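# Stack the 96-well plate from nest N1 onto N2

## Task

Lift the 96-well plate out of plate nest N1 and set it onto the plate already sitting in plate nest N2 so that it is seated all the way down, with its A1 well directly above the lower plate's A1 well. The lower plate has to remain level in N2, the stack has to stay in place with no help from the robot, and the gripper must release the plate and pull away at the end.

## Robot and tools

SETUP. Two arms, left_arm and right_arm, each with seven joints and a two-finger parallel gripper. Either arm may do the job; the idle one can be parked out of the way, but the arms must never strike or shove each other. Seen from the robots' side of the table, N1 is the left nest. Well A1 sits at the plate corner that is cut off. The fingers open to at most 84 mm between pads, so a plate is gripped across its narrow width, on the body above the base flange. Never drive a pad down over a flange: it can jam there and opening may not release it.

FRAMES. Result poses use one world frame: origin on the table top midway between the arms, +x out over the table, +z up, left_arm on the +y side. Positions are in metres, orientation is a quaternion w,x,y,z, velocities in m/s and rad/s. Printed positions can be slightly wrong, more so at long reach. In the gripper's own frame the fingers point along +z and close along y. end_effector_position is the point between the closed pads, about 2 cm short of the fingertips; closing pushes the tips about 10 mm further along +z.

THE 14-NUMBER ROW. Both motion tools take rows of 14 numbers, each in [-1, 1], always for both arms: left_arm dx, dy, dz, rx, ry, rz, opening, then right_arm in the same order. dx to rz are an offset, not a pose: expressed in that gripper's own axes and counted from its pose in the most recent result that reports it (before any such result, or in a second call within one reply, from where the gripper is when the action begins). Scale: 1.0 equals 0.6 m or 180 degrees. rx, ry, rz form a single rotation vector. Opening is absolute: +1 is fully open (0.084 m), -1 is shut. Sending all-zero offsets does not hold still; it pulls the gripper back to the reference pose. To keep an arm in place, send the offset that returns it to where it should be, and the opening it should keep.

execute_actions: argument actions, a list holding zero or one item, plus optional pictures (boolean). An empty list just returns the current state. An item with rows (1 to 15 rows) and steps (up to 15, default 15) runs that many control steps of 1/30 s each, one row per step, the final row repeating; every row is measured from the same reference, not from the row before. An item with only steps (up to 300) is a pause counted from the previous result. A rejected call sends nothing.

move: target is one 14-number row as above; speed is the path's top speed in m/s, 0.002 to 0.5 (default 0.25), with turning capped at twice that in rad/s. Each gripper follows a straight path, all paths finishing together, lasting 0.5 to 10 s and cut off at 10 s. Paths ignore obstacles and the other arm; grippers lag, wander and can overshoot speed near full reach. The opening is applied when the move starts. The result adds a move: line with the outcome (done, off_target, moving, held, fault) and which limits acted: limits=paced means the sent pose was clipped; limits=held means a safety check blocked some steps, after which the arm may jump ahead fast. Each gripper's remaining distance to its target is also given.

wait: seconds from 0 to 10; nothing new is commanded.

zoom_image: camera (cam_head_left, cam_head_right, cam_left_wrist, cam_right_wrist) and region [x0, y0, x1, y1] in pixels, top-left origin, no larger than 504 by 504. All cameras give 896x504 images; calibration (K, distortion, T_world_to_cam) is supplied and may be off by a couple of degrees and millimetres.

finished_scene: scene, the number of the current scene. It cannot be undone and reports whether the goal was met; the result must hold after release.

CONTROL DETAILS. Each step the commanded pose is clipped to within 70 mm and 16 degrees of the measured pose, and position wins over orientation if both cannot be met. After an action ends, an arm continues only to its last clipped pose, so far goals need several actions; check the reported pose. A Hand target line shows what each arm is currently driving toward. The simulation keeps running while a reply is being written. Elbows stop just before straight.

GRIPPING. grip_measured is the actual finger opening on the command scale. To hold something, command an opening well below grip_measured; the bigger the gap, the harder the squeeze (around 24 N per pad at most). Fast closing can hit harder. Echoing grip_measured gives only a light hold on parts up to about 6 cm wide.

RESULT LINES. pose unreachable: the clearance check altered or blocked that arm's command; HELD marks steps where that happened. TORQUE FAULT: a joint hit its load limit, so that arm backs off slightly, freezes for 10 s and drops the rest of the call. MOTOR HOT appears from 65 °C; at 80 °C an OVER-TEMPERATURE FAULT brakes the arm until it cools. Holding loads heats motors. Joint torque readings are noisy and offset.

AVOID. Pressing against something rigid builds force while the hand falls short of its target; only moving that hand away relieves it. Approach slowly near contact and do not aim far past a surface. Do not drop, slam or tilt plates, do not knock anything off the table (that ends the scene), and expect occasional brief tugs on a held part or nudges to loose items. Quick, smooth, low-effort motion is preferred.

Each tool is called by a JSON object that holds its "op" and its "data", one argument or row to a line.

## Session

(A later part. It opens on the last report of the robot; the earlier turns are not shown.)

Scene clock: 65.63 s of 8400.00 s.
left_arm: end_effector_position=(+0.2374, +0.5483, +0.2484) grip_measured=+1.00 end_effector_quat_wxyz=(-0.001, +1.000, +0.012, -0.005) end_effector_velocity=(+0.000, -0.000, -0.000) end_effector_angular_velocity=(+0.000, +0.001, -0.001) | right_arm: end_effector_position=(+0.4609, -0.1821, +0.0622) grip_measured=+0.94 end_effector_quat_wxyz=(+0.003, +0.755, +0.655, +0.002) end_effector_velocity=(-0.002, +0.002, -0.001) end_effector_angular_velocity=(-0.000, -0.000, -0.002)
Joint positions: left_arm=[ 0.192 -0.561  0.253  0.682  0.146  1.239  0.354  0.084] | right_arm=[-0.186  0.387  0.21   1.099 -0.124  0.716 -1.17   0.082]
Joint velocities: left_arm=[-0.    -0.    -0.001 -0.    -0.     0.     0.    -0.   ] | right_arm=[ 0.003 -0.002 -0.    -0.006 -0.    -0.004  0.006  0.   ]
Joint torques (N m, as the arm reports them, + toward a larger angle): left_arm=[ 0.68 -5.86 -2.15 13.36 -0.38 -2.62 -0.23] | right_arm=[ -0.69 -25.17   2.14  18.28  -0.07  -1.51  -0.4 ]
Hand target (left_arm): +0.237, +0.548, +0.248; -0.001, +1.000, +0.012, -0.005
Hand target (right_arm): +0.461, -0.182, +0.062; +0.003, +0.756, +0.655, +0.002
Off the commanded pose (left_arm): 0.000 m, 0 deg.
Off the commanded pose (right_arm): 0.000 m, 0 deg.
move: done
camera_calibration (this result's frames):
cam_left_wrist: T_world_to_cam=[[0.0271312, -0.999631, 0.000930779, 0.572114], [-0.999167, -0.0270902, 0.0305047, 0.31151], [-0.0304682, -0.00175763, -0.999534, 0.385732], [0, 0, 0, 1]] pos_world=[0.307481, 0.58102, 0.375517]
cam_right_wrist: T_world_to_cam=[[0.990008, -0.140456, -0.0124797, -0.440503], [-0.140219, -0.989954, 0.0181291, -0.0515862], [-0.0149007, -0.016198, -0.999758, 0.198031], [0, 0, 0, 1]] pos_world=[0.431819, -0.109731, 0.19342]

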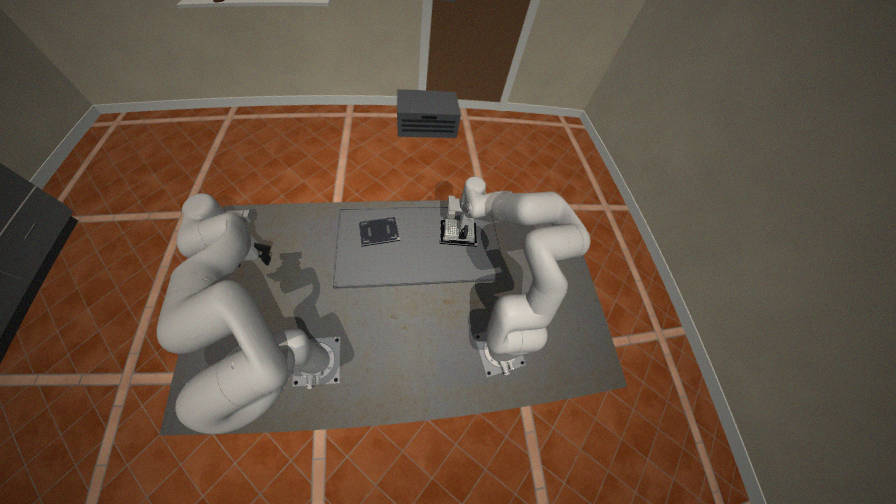

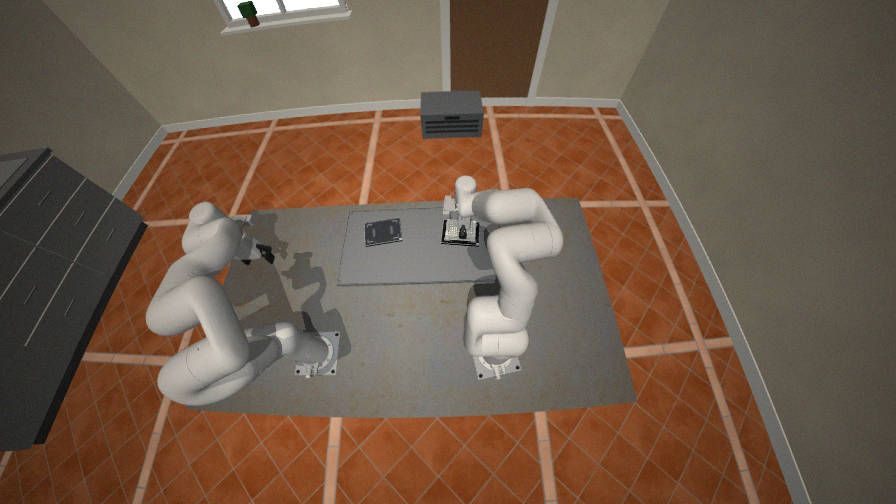

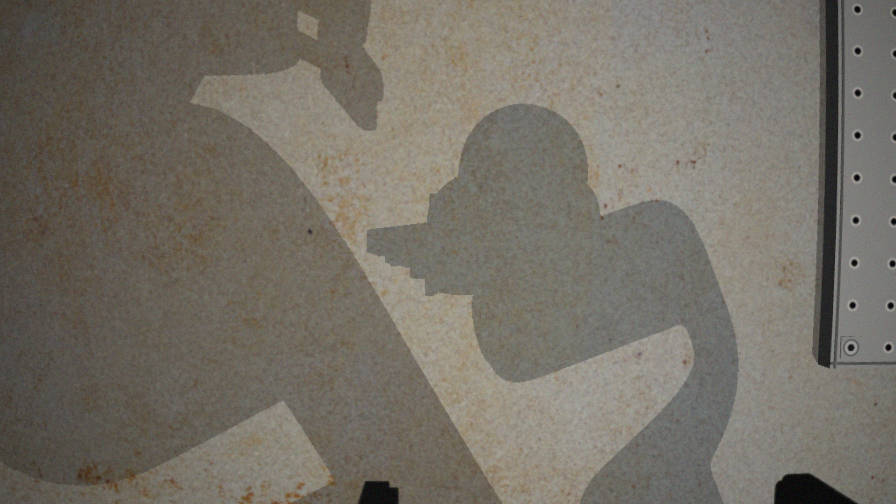

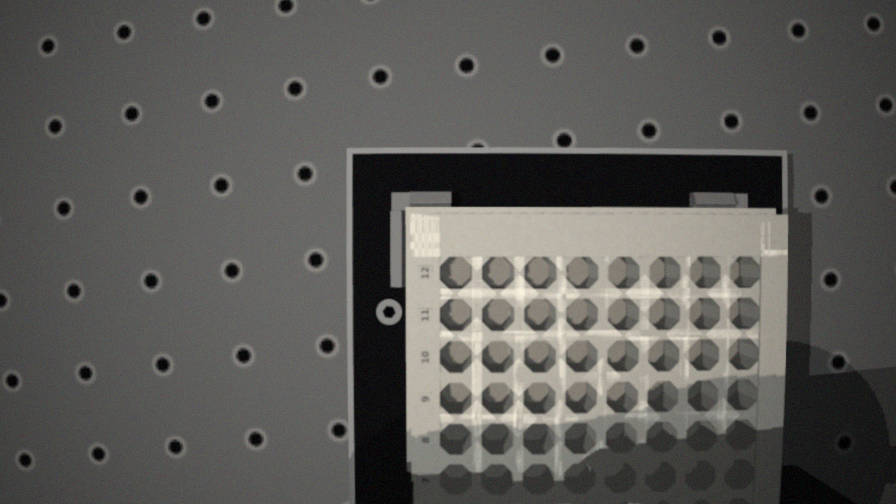

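{"op": "move", "data": {
  "target": [0,0,0,0,0,0,1,0,-0.0011,0.006,0,0,0.0008,0.3],
  "speed": 0.008
}}

{"op": "move", "data": {
  "target": [0,0,0,0,0,0,1,0,0,0.006,0,0,0,0.3],
  "speed": 0.003
}}

Scene clock: 69.63 s of 8400.00 s.
left_arm: end_effector_position=(+0.2374, +0.5483, +0.2484) grip_measured=+1.00 end_effector_quat_wxyz=(-0.001, +1.000, +0.012, -0.005) end_effector_velocity=(+0.000, -0.001, -0.000) end_effector_angular_velocity=(+0.001, +0.000, -0.003) | right_arm: end_effector_position=(+0.4603, -0.1820, +0.0588) grip_measured=+0.94 end_effector_quat_wxyz=(+0.003, +0.756, +0.654, +0.002) end_effector_velocity=(-0.001, +0.000, -0.002) end_effector_angular_velocity=(+0.000, +0.001, -0.002)
Joint positions: left_arm=[ 0.192 -0.561  0.253  0.682  0.146  1.239  0.354  0.084] | right_arm=[-0.184  0.392  0.208  1.095 -0.126  0.707 -1.166  0.082]
Joint velocities: left_arm=[-0.001  0.    -0.001 -0.    -0.    -0.     0.     0.   ] | right_arm=[ 0.002  0.003 -0.002 -0.002 -0.001 -0.005  0.002  0.   ]
Joint torques (N m, as the arm reports them, + toward a larger angle): left_arm=[ 0.67 -5.97 -2.22 13.45 -0.26 -2.7  -0.26] | right_arm=[ -0.74 -24.91   2.21  18.55   0.19  -1.46  -0.49]
Hand target (left_arm): +0.237, +0.548, +0.248; -0.001, +1.000, +0.012, -0.005
Hand target (right_arm): +0.460, -0.182, +0.059; +0.003, +0.756, +0.654, +0.002
Off the commanded pose (left_arm): 0.000 m, 0 deg.
Off the commanded pose (right_arm): 0.000 m, 0 deg.
After step 90, 0.30 s passed at rest.
move: done
camera_calibration (this result's frames):
cam_left_wrist: T_world_to_cam=[[0.027131, -0.999631, 0.000930698, 0.572114], [-0.999167, -0.02709, 0.0305046, 0.31151], [-0.0304681, -0.00175754, -0.999534, 0.385732], [0, 0, 0, 1]] pos_world=[0.307481, 0.58102, 0.375517]
cam_right_wrist: T_world_to_cam=[[0.989674, -0.142787, -0.0125731, -0.440175], [-0.142548, -0.989621, 0.0181459, -0.0504013], [-0.0150336, -0.0161662, -0.999756, 0.194683], [0, 0, 0, 1]] pos_world=[0.431372, -0.109582, 0.190016]

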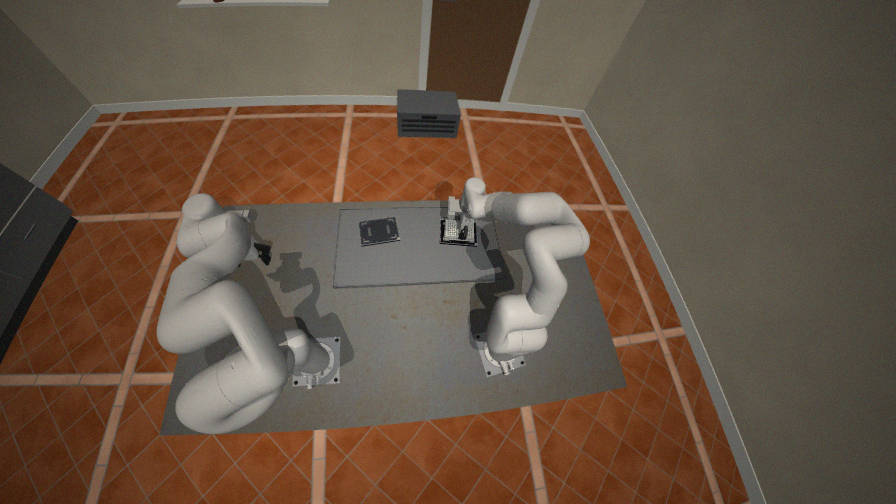

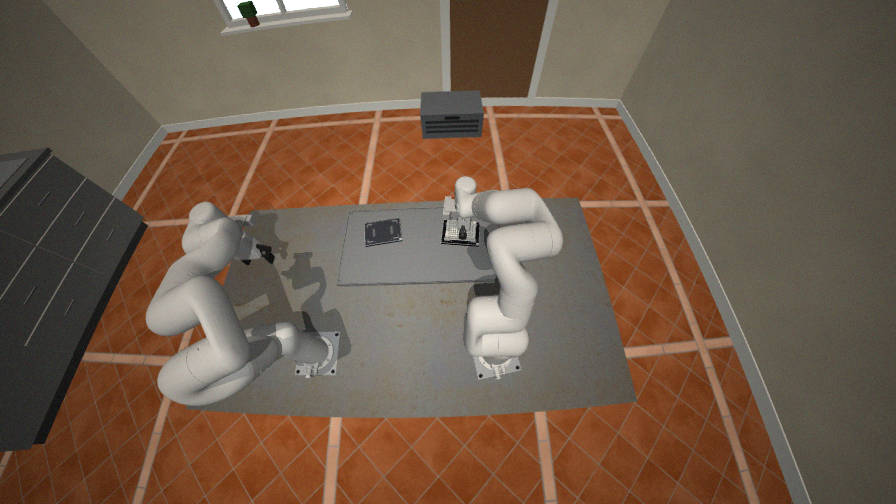

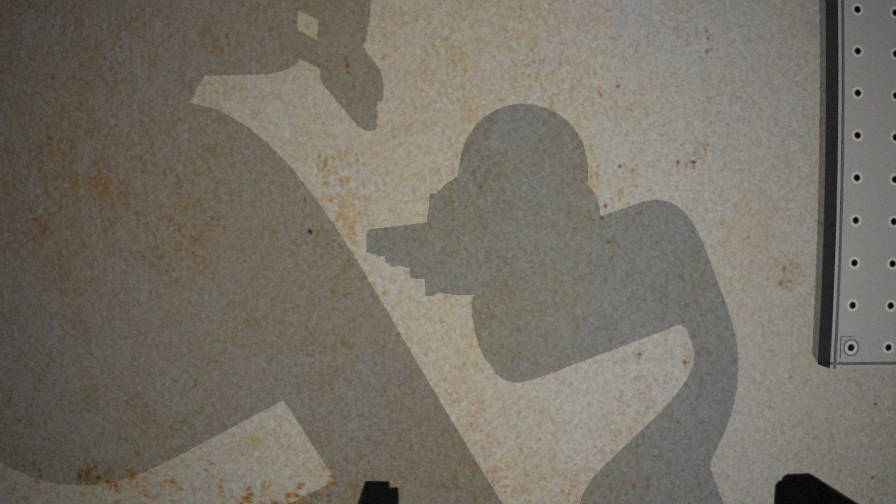

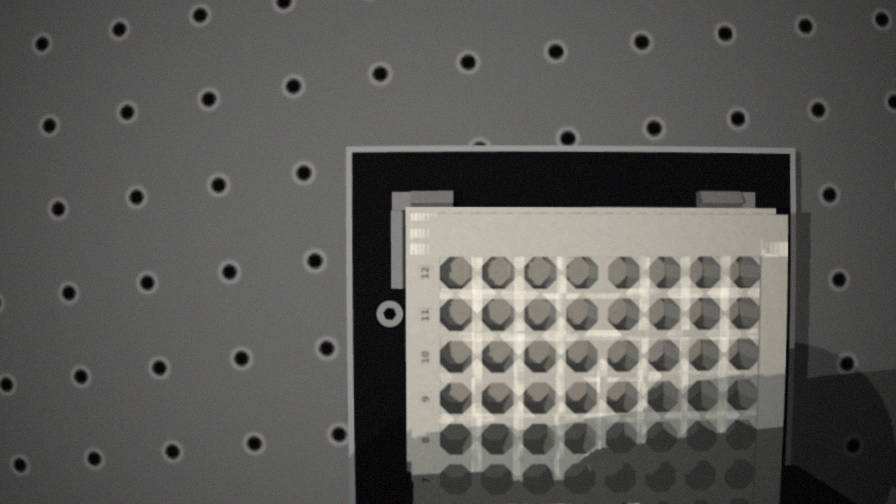

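Scene clock: 71.07 s of 8400.00 s.
left_arm: end_effector_position=(+0.2374, +0.5483, +0.2484) grip_measured=+1.00 end_effector_quat_wxyz=(-0.001, +1.000, +0.012, -0.005) end_effector_velocity=(+0.001, +0.000, +0.001) end_effector_angular_velocity=(+0.002, -0.002, -0.001) | right_arm: end_effector_position=(+0.4605, -0.1820, +0.0555) grip_measured=+0.94 end_effector_quat_wxyz=(+0.003, +0.756, +0.654, +0.002) end_effector_velocity=(+0.000, -0.000, -0.000) end_effector_angular_velocity=(-0.000, +0.000, -0.000)
Joint positions: left_arm=[ 0.192 -0.561  0.253  0.682  0.146  1.239  0.354  0.084] | right_arm=[-0.183  0.399  0.207  1.094 -0.129  0.699 -1.164  0.082]
Joint velocities: left_arm=[ 0.001 -0.    -0.002  0.001  0.    -0.001  0.    -0.   ] | right_arm=[-0.001  0.001  0.     0.001 -0.001  0.     0.     0.   ]
Joint torques (N m, as the arm reports them, + toward a larger angle): left_arm=[ 0.58 -6.11 -2.16 13.53 -0.34 -2.67 -0.21] | right_arm=[ -0.16 -24.49   1.97  17.68  -0.24  -1.63  -0.57]
Hand target (left_arm): +0.237, +0.548, +0.248; -0.001, +1.000, +0.012, -0.005
Hand target (right_arm): +0.460, -0.182, +0.055; +0.003, +0.756, +0.654, +0.002
Off the commanded pose (left_arm): 0.000 m, 0 deg.
Off the commanded pose (right_arm): 0.000 m, 0 deg.
move: done
camera_calibration (this result's frames):
cam_left_wrist: T_world_to_cam=[[0.0271311, -0.999631, 0.00093079, 0.572114], [-0.999167, -0.0270901, 0.0305044, 0.31151], [-0.030468, -0.00175763, -0.999534, 0.385732], [0, 0, 0, 1]] pos_world=[0.307481, 0.58102, 0.375517]
cam_right_wrist: T_world_to_cam=[[0.989682, -0.142772, -0.0120586, -0.440441], [-0.142544, -0.989624, 0.0180439, -0.0502925], [-0.0145097, -0.0161389, -0.999764, 0.191195], [0, 0, 0, 1]] pos_world=[0.431502, -0.109568, 0.186747]

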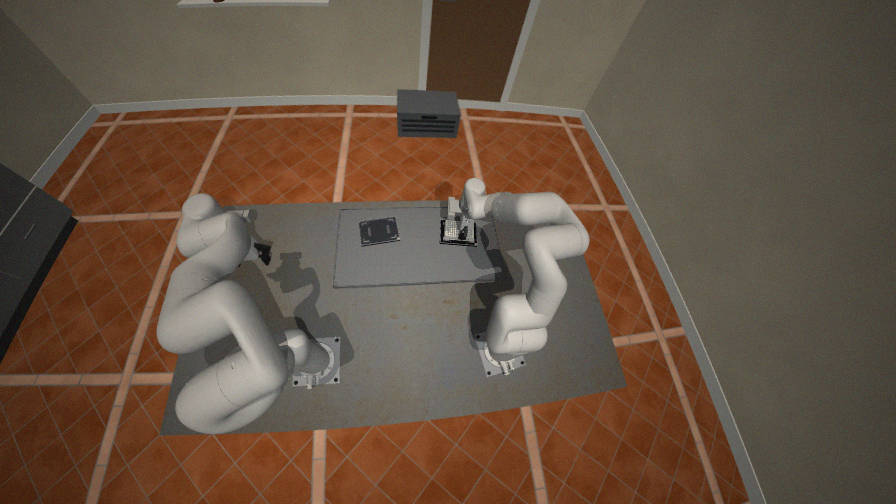

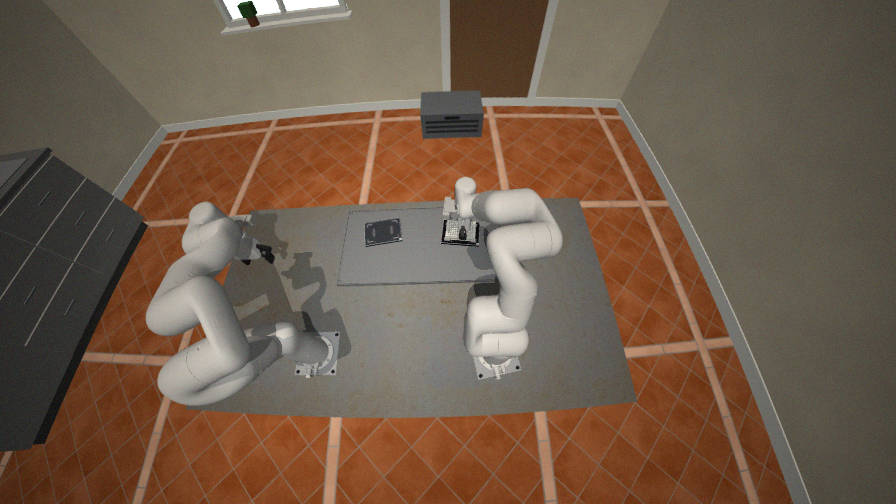

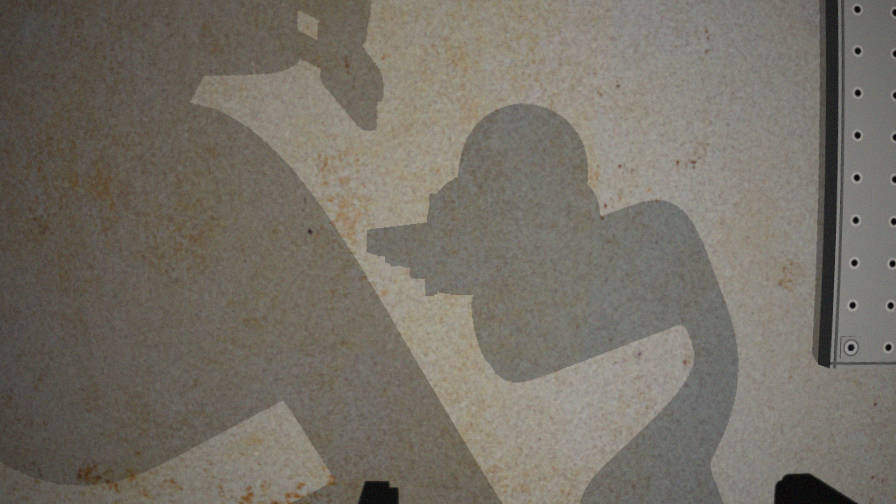

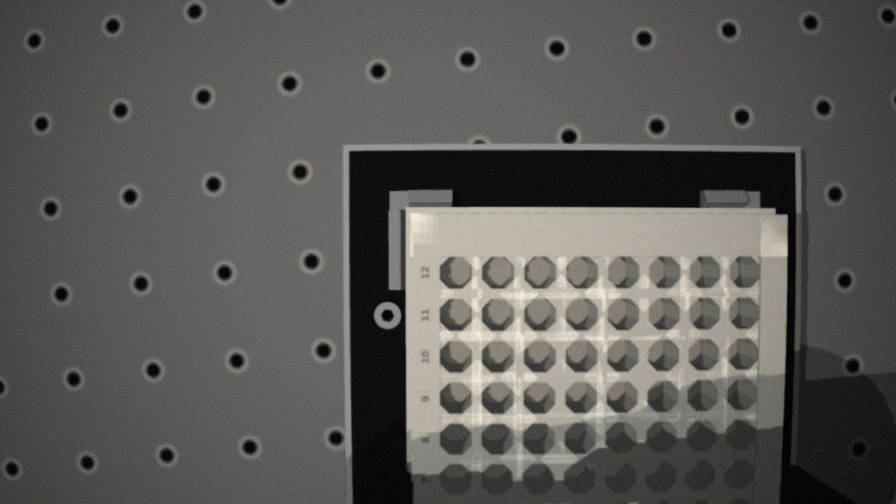

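Slight contact perhaps. A bit further.

{"op": "move", "data": {
  "target": [0,0,0,0,0,0,1,0,0,0.002,0,0,0,0.3],
  "speed": 0.002
}}

Scene clock: 72.93 s of 8400.00 s.
left_arm: end_effector_position=(+0.2374, +0.5483, +0.2484) grip_measured=+1.00 end_effector_quat_wxyz=(-0.001, +1.000, +0.012, -0.005) end_effector_velocity=(-0.000, -0.000, -0.000) end_effector_angular_velocity=(-0.001, +0.001, +0.000) | right_arm: end_effector_position=(+0.4607, -0.1820, +0.0550) grip_measured=+0.94 end_effector_quat_wxyz=(+0.004, +0.756, +0.654, +0.003) end_effector_velocity=(+0.001, -0.000, -0.000) end_effector_angular_velocity=(+0.000, -0.003, -0.000)
Joint positions: left_arm=[ 0.192 -0.561  0.253  0.682  0.146  1.239  0.354  0.084] | right_arm=[-0.183  0.4    0.207  1.094 -0.13   0.697 -1.163  0.082]
Joint velocities: left_arm=[-0.001 -0.     0.001 -0.     0.     0.001  0.     0.   ] | right_arm=[-0.001  0.001 -0.     0.001 -0.001 -0.004  0.     0.   ]
Joint torques (N m, as the arm reports them, + toward a larger angle): left_arm=[ 0.75 -6.16 -2.17 13.43 -0.45 -2.63 -0.19] | right_arm=[  0.06 -18.2    1.52  15.56  -0.13  -2.6   -0.53]
Hand target (left_arm): +0.237, +0.548, +0.248; -0.001, +1.000, +0.012, -0.005
Hand target (right_arm): +0.461, -0.182, +0.054; +0.003, +0.756, +0.654, +0.002
Off the commanded pose (left_arm): 0.000 m, 0 deg.
Off the commanded pose (right_arm): 0.001 m, 0 deg.
move: done
camera_calibration (this result's frames):
cam_left_wrist: T_world_to_cam=[[0.0271313, -0.999631, 0.000930791, 0.572114], [-0.999167, -0.0270903, 0.0305044, 0.31151], [-0.0304679, -0.00175764, -0.999534, 0.385732], [0, 0, 0, 1]] pos_world=[0.307481, 0.58102, 0.375517]
cam_right_wrist: T_world_to_cam=[[0.989697, -0.142729, -0.0113524, -0.440683], [-0.142513, -0.989629, 0.0180022, -0.0502285], [-0.0138041, -0.0161988, -0.999773, 0.190322], [0, 0, 0, 1]] pos_world=[0.431612, -0.109523, 0.186181]

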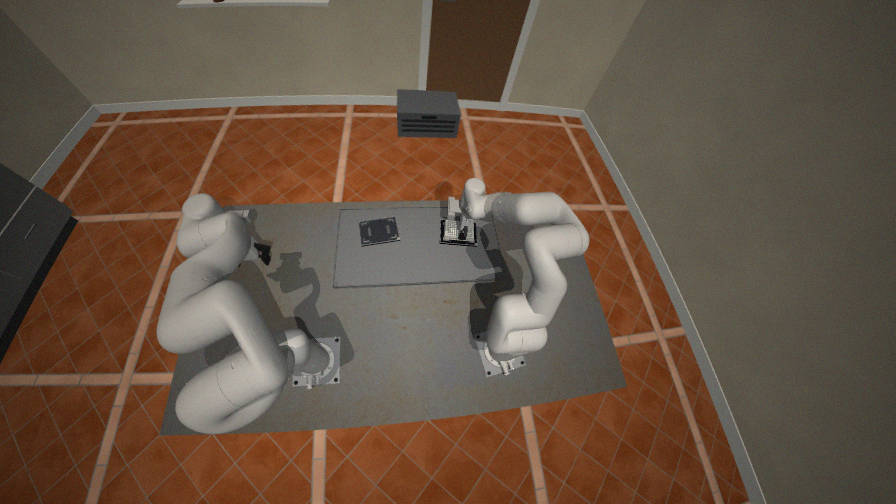

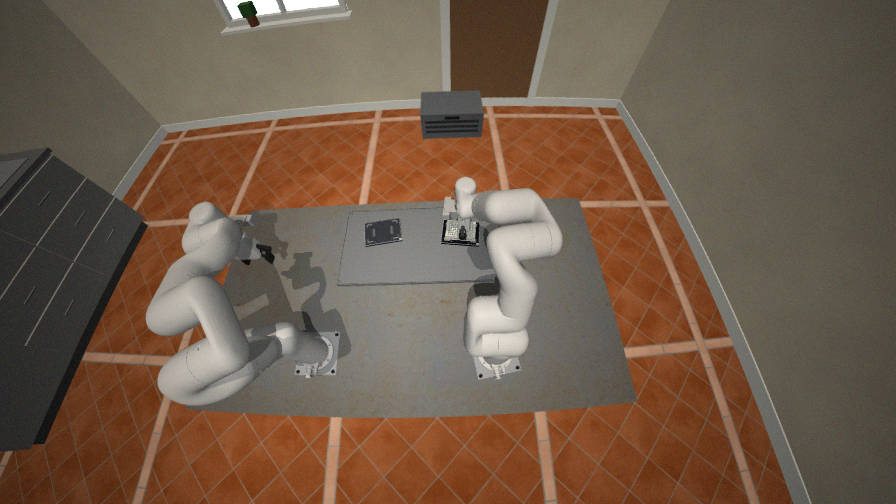

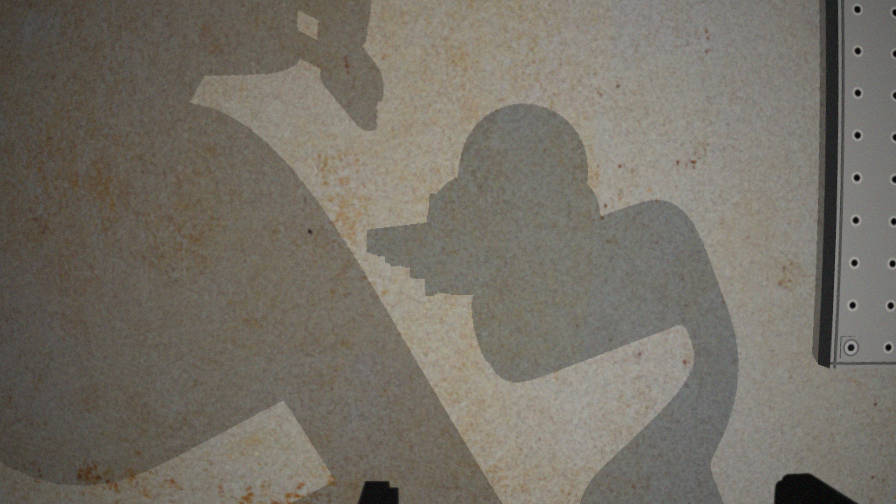

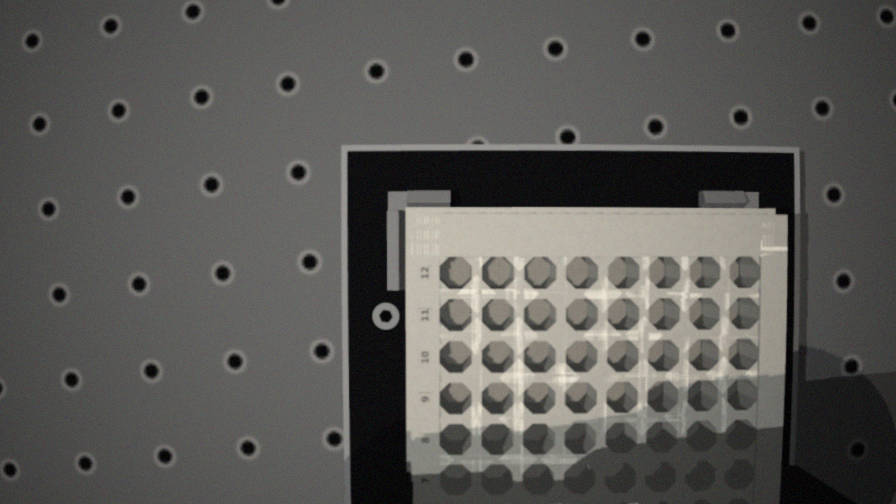

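{"op": "move", "data": {
  "target": [0,0,0,0,0,0,1,0,-0.003,-0.0008,0,0,0,0.3],
  "speed": 0.002
}}

Scene clock: 78.30 s of 8400.00 s.
left_arm: end_effector_position=(+0.2374, +0.5483, +0.2484) grip_measured=+1.00 end_effector_quat_wxyz=(-0.001, +1.000, +0.012, -0.005) end_effector_velocity=(-0.000, -0.000, -0.000) end_effector_angular_velocity=(-0.000, +0.001, -0.001) | right_arm: end_effector_position=(+0.4587, -0.1818, +0.0549) grip_measured=+0.94 end_effector_quat_wxyz=(+0.003, +0.756, +0.654, +0.002) end_effector_velocity=(+0.000, -0.000, +0.001) end_effector_angular_velocity=(+0.000, -0.003, -0.000)
Joint positions: left_arm=[ 0.192 -0.561  0.253  0.682  0.146  1.239  0.354  0.084] | right_arm=[-0.183  0.396  0.207  1.087 -0.129  0.695 -1.163  0.082]
Joint velocities: left_arm=[-0.  0. -0. -0. -0.  0.  0.  0.] | right_arm=[-0.001 -0.003  0.    -0.001  0.001 -0.    -0.001 -0.   ]
Joint torques (N m, as the arm reports them, + toward a larger angle): left_arm=[ 0.6  -5.98 -2.23 13.37 -0.45 -2.66 -0.24] | right_arm=[  0.9  -19.79   1.94  11.72   0.35   0.58  -0.46]
Hand target (left_arm): +0.237, +0.548, +0.248; -0.001, +1.000, +0.012, -0.005
Hand target (right_arm): +0.459, -0.182, +0.055; +0.004, +0.756, +0.654, +0.003
Off the commanded pose (left_arm): 0.000 m, 0 deg.
Off the commanded pose (right_arm): 0.001 m, 0 deg.
After step 90, 1.17 s passed at rest.
move: done
camera_calibration (this result's frames):
cam_left_wrist: T_world_to_cam=[[0.0271313, -0.999631, 0.000930768, 0.572114], [-0.999167, -0.0270903, 0.0305043, 0.31151], [-0.0304678, -0.00175762, -0.999534, 0.385732], [0, 0, 0, 1]] pos_world=[0.307481, 0.581021, 0.375517]
cam_right_wrist: T_world_to_cam=[[0.989664, -0.142883, -0.0122389, -0.438654], [-0.14265, -0.989607, 0.0181602, -0.0502983], [-0.0147065, -0.0162266, -0.99976, 0.190595], [0, 0, 0, 1]] pos_world=[0.429747, -0.109359, 0.186094]

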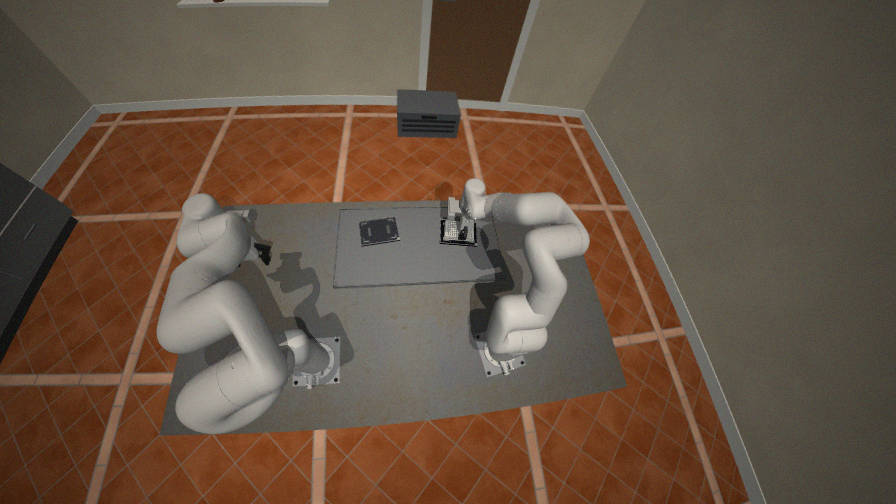

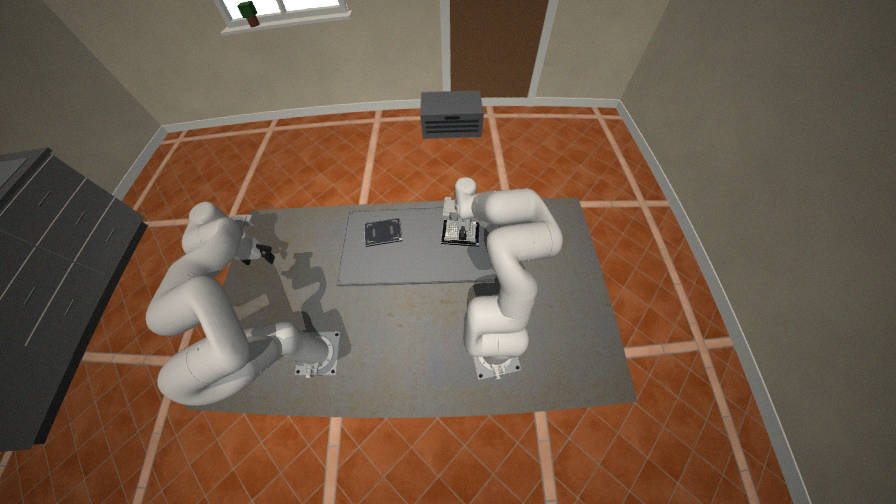

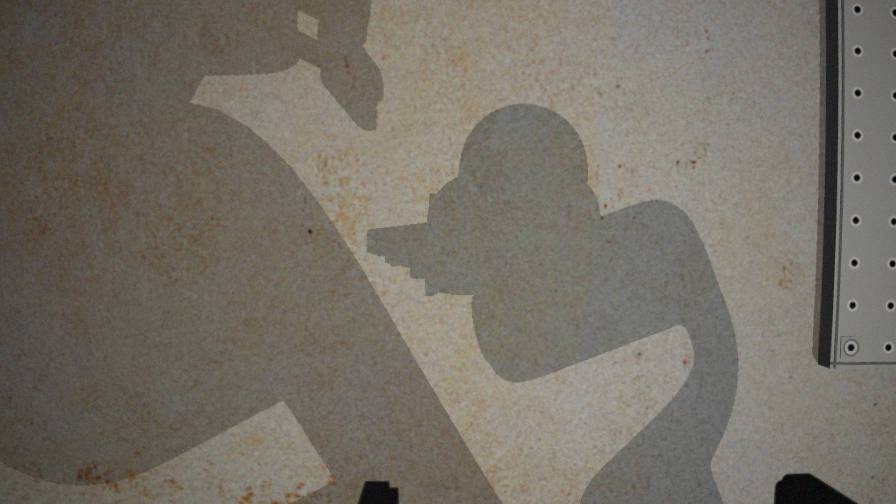

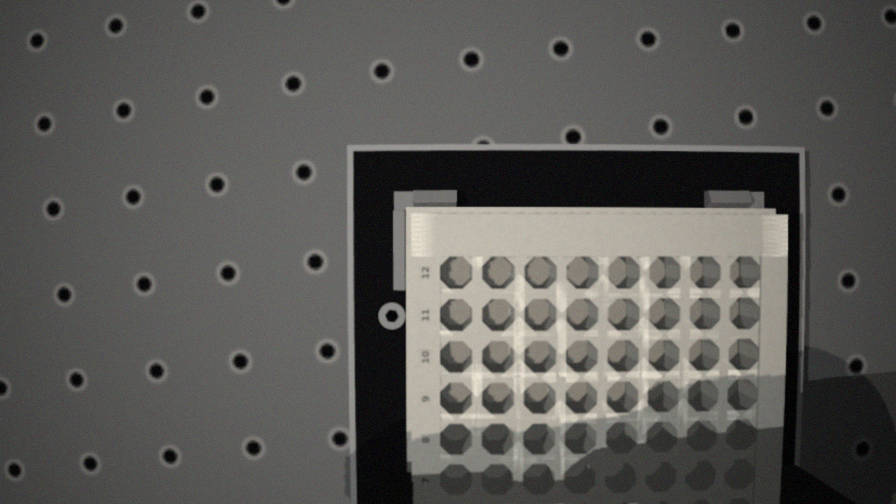

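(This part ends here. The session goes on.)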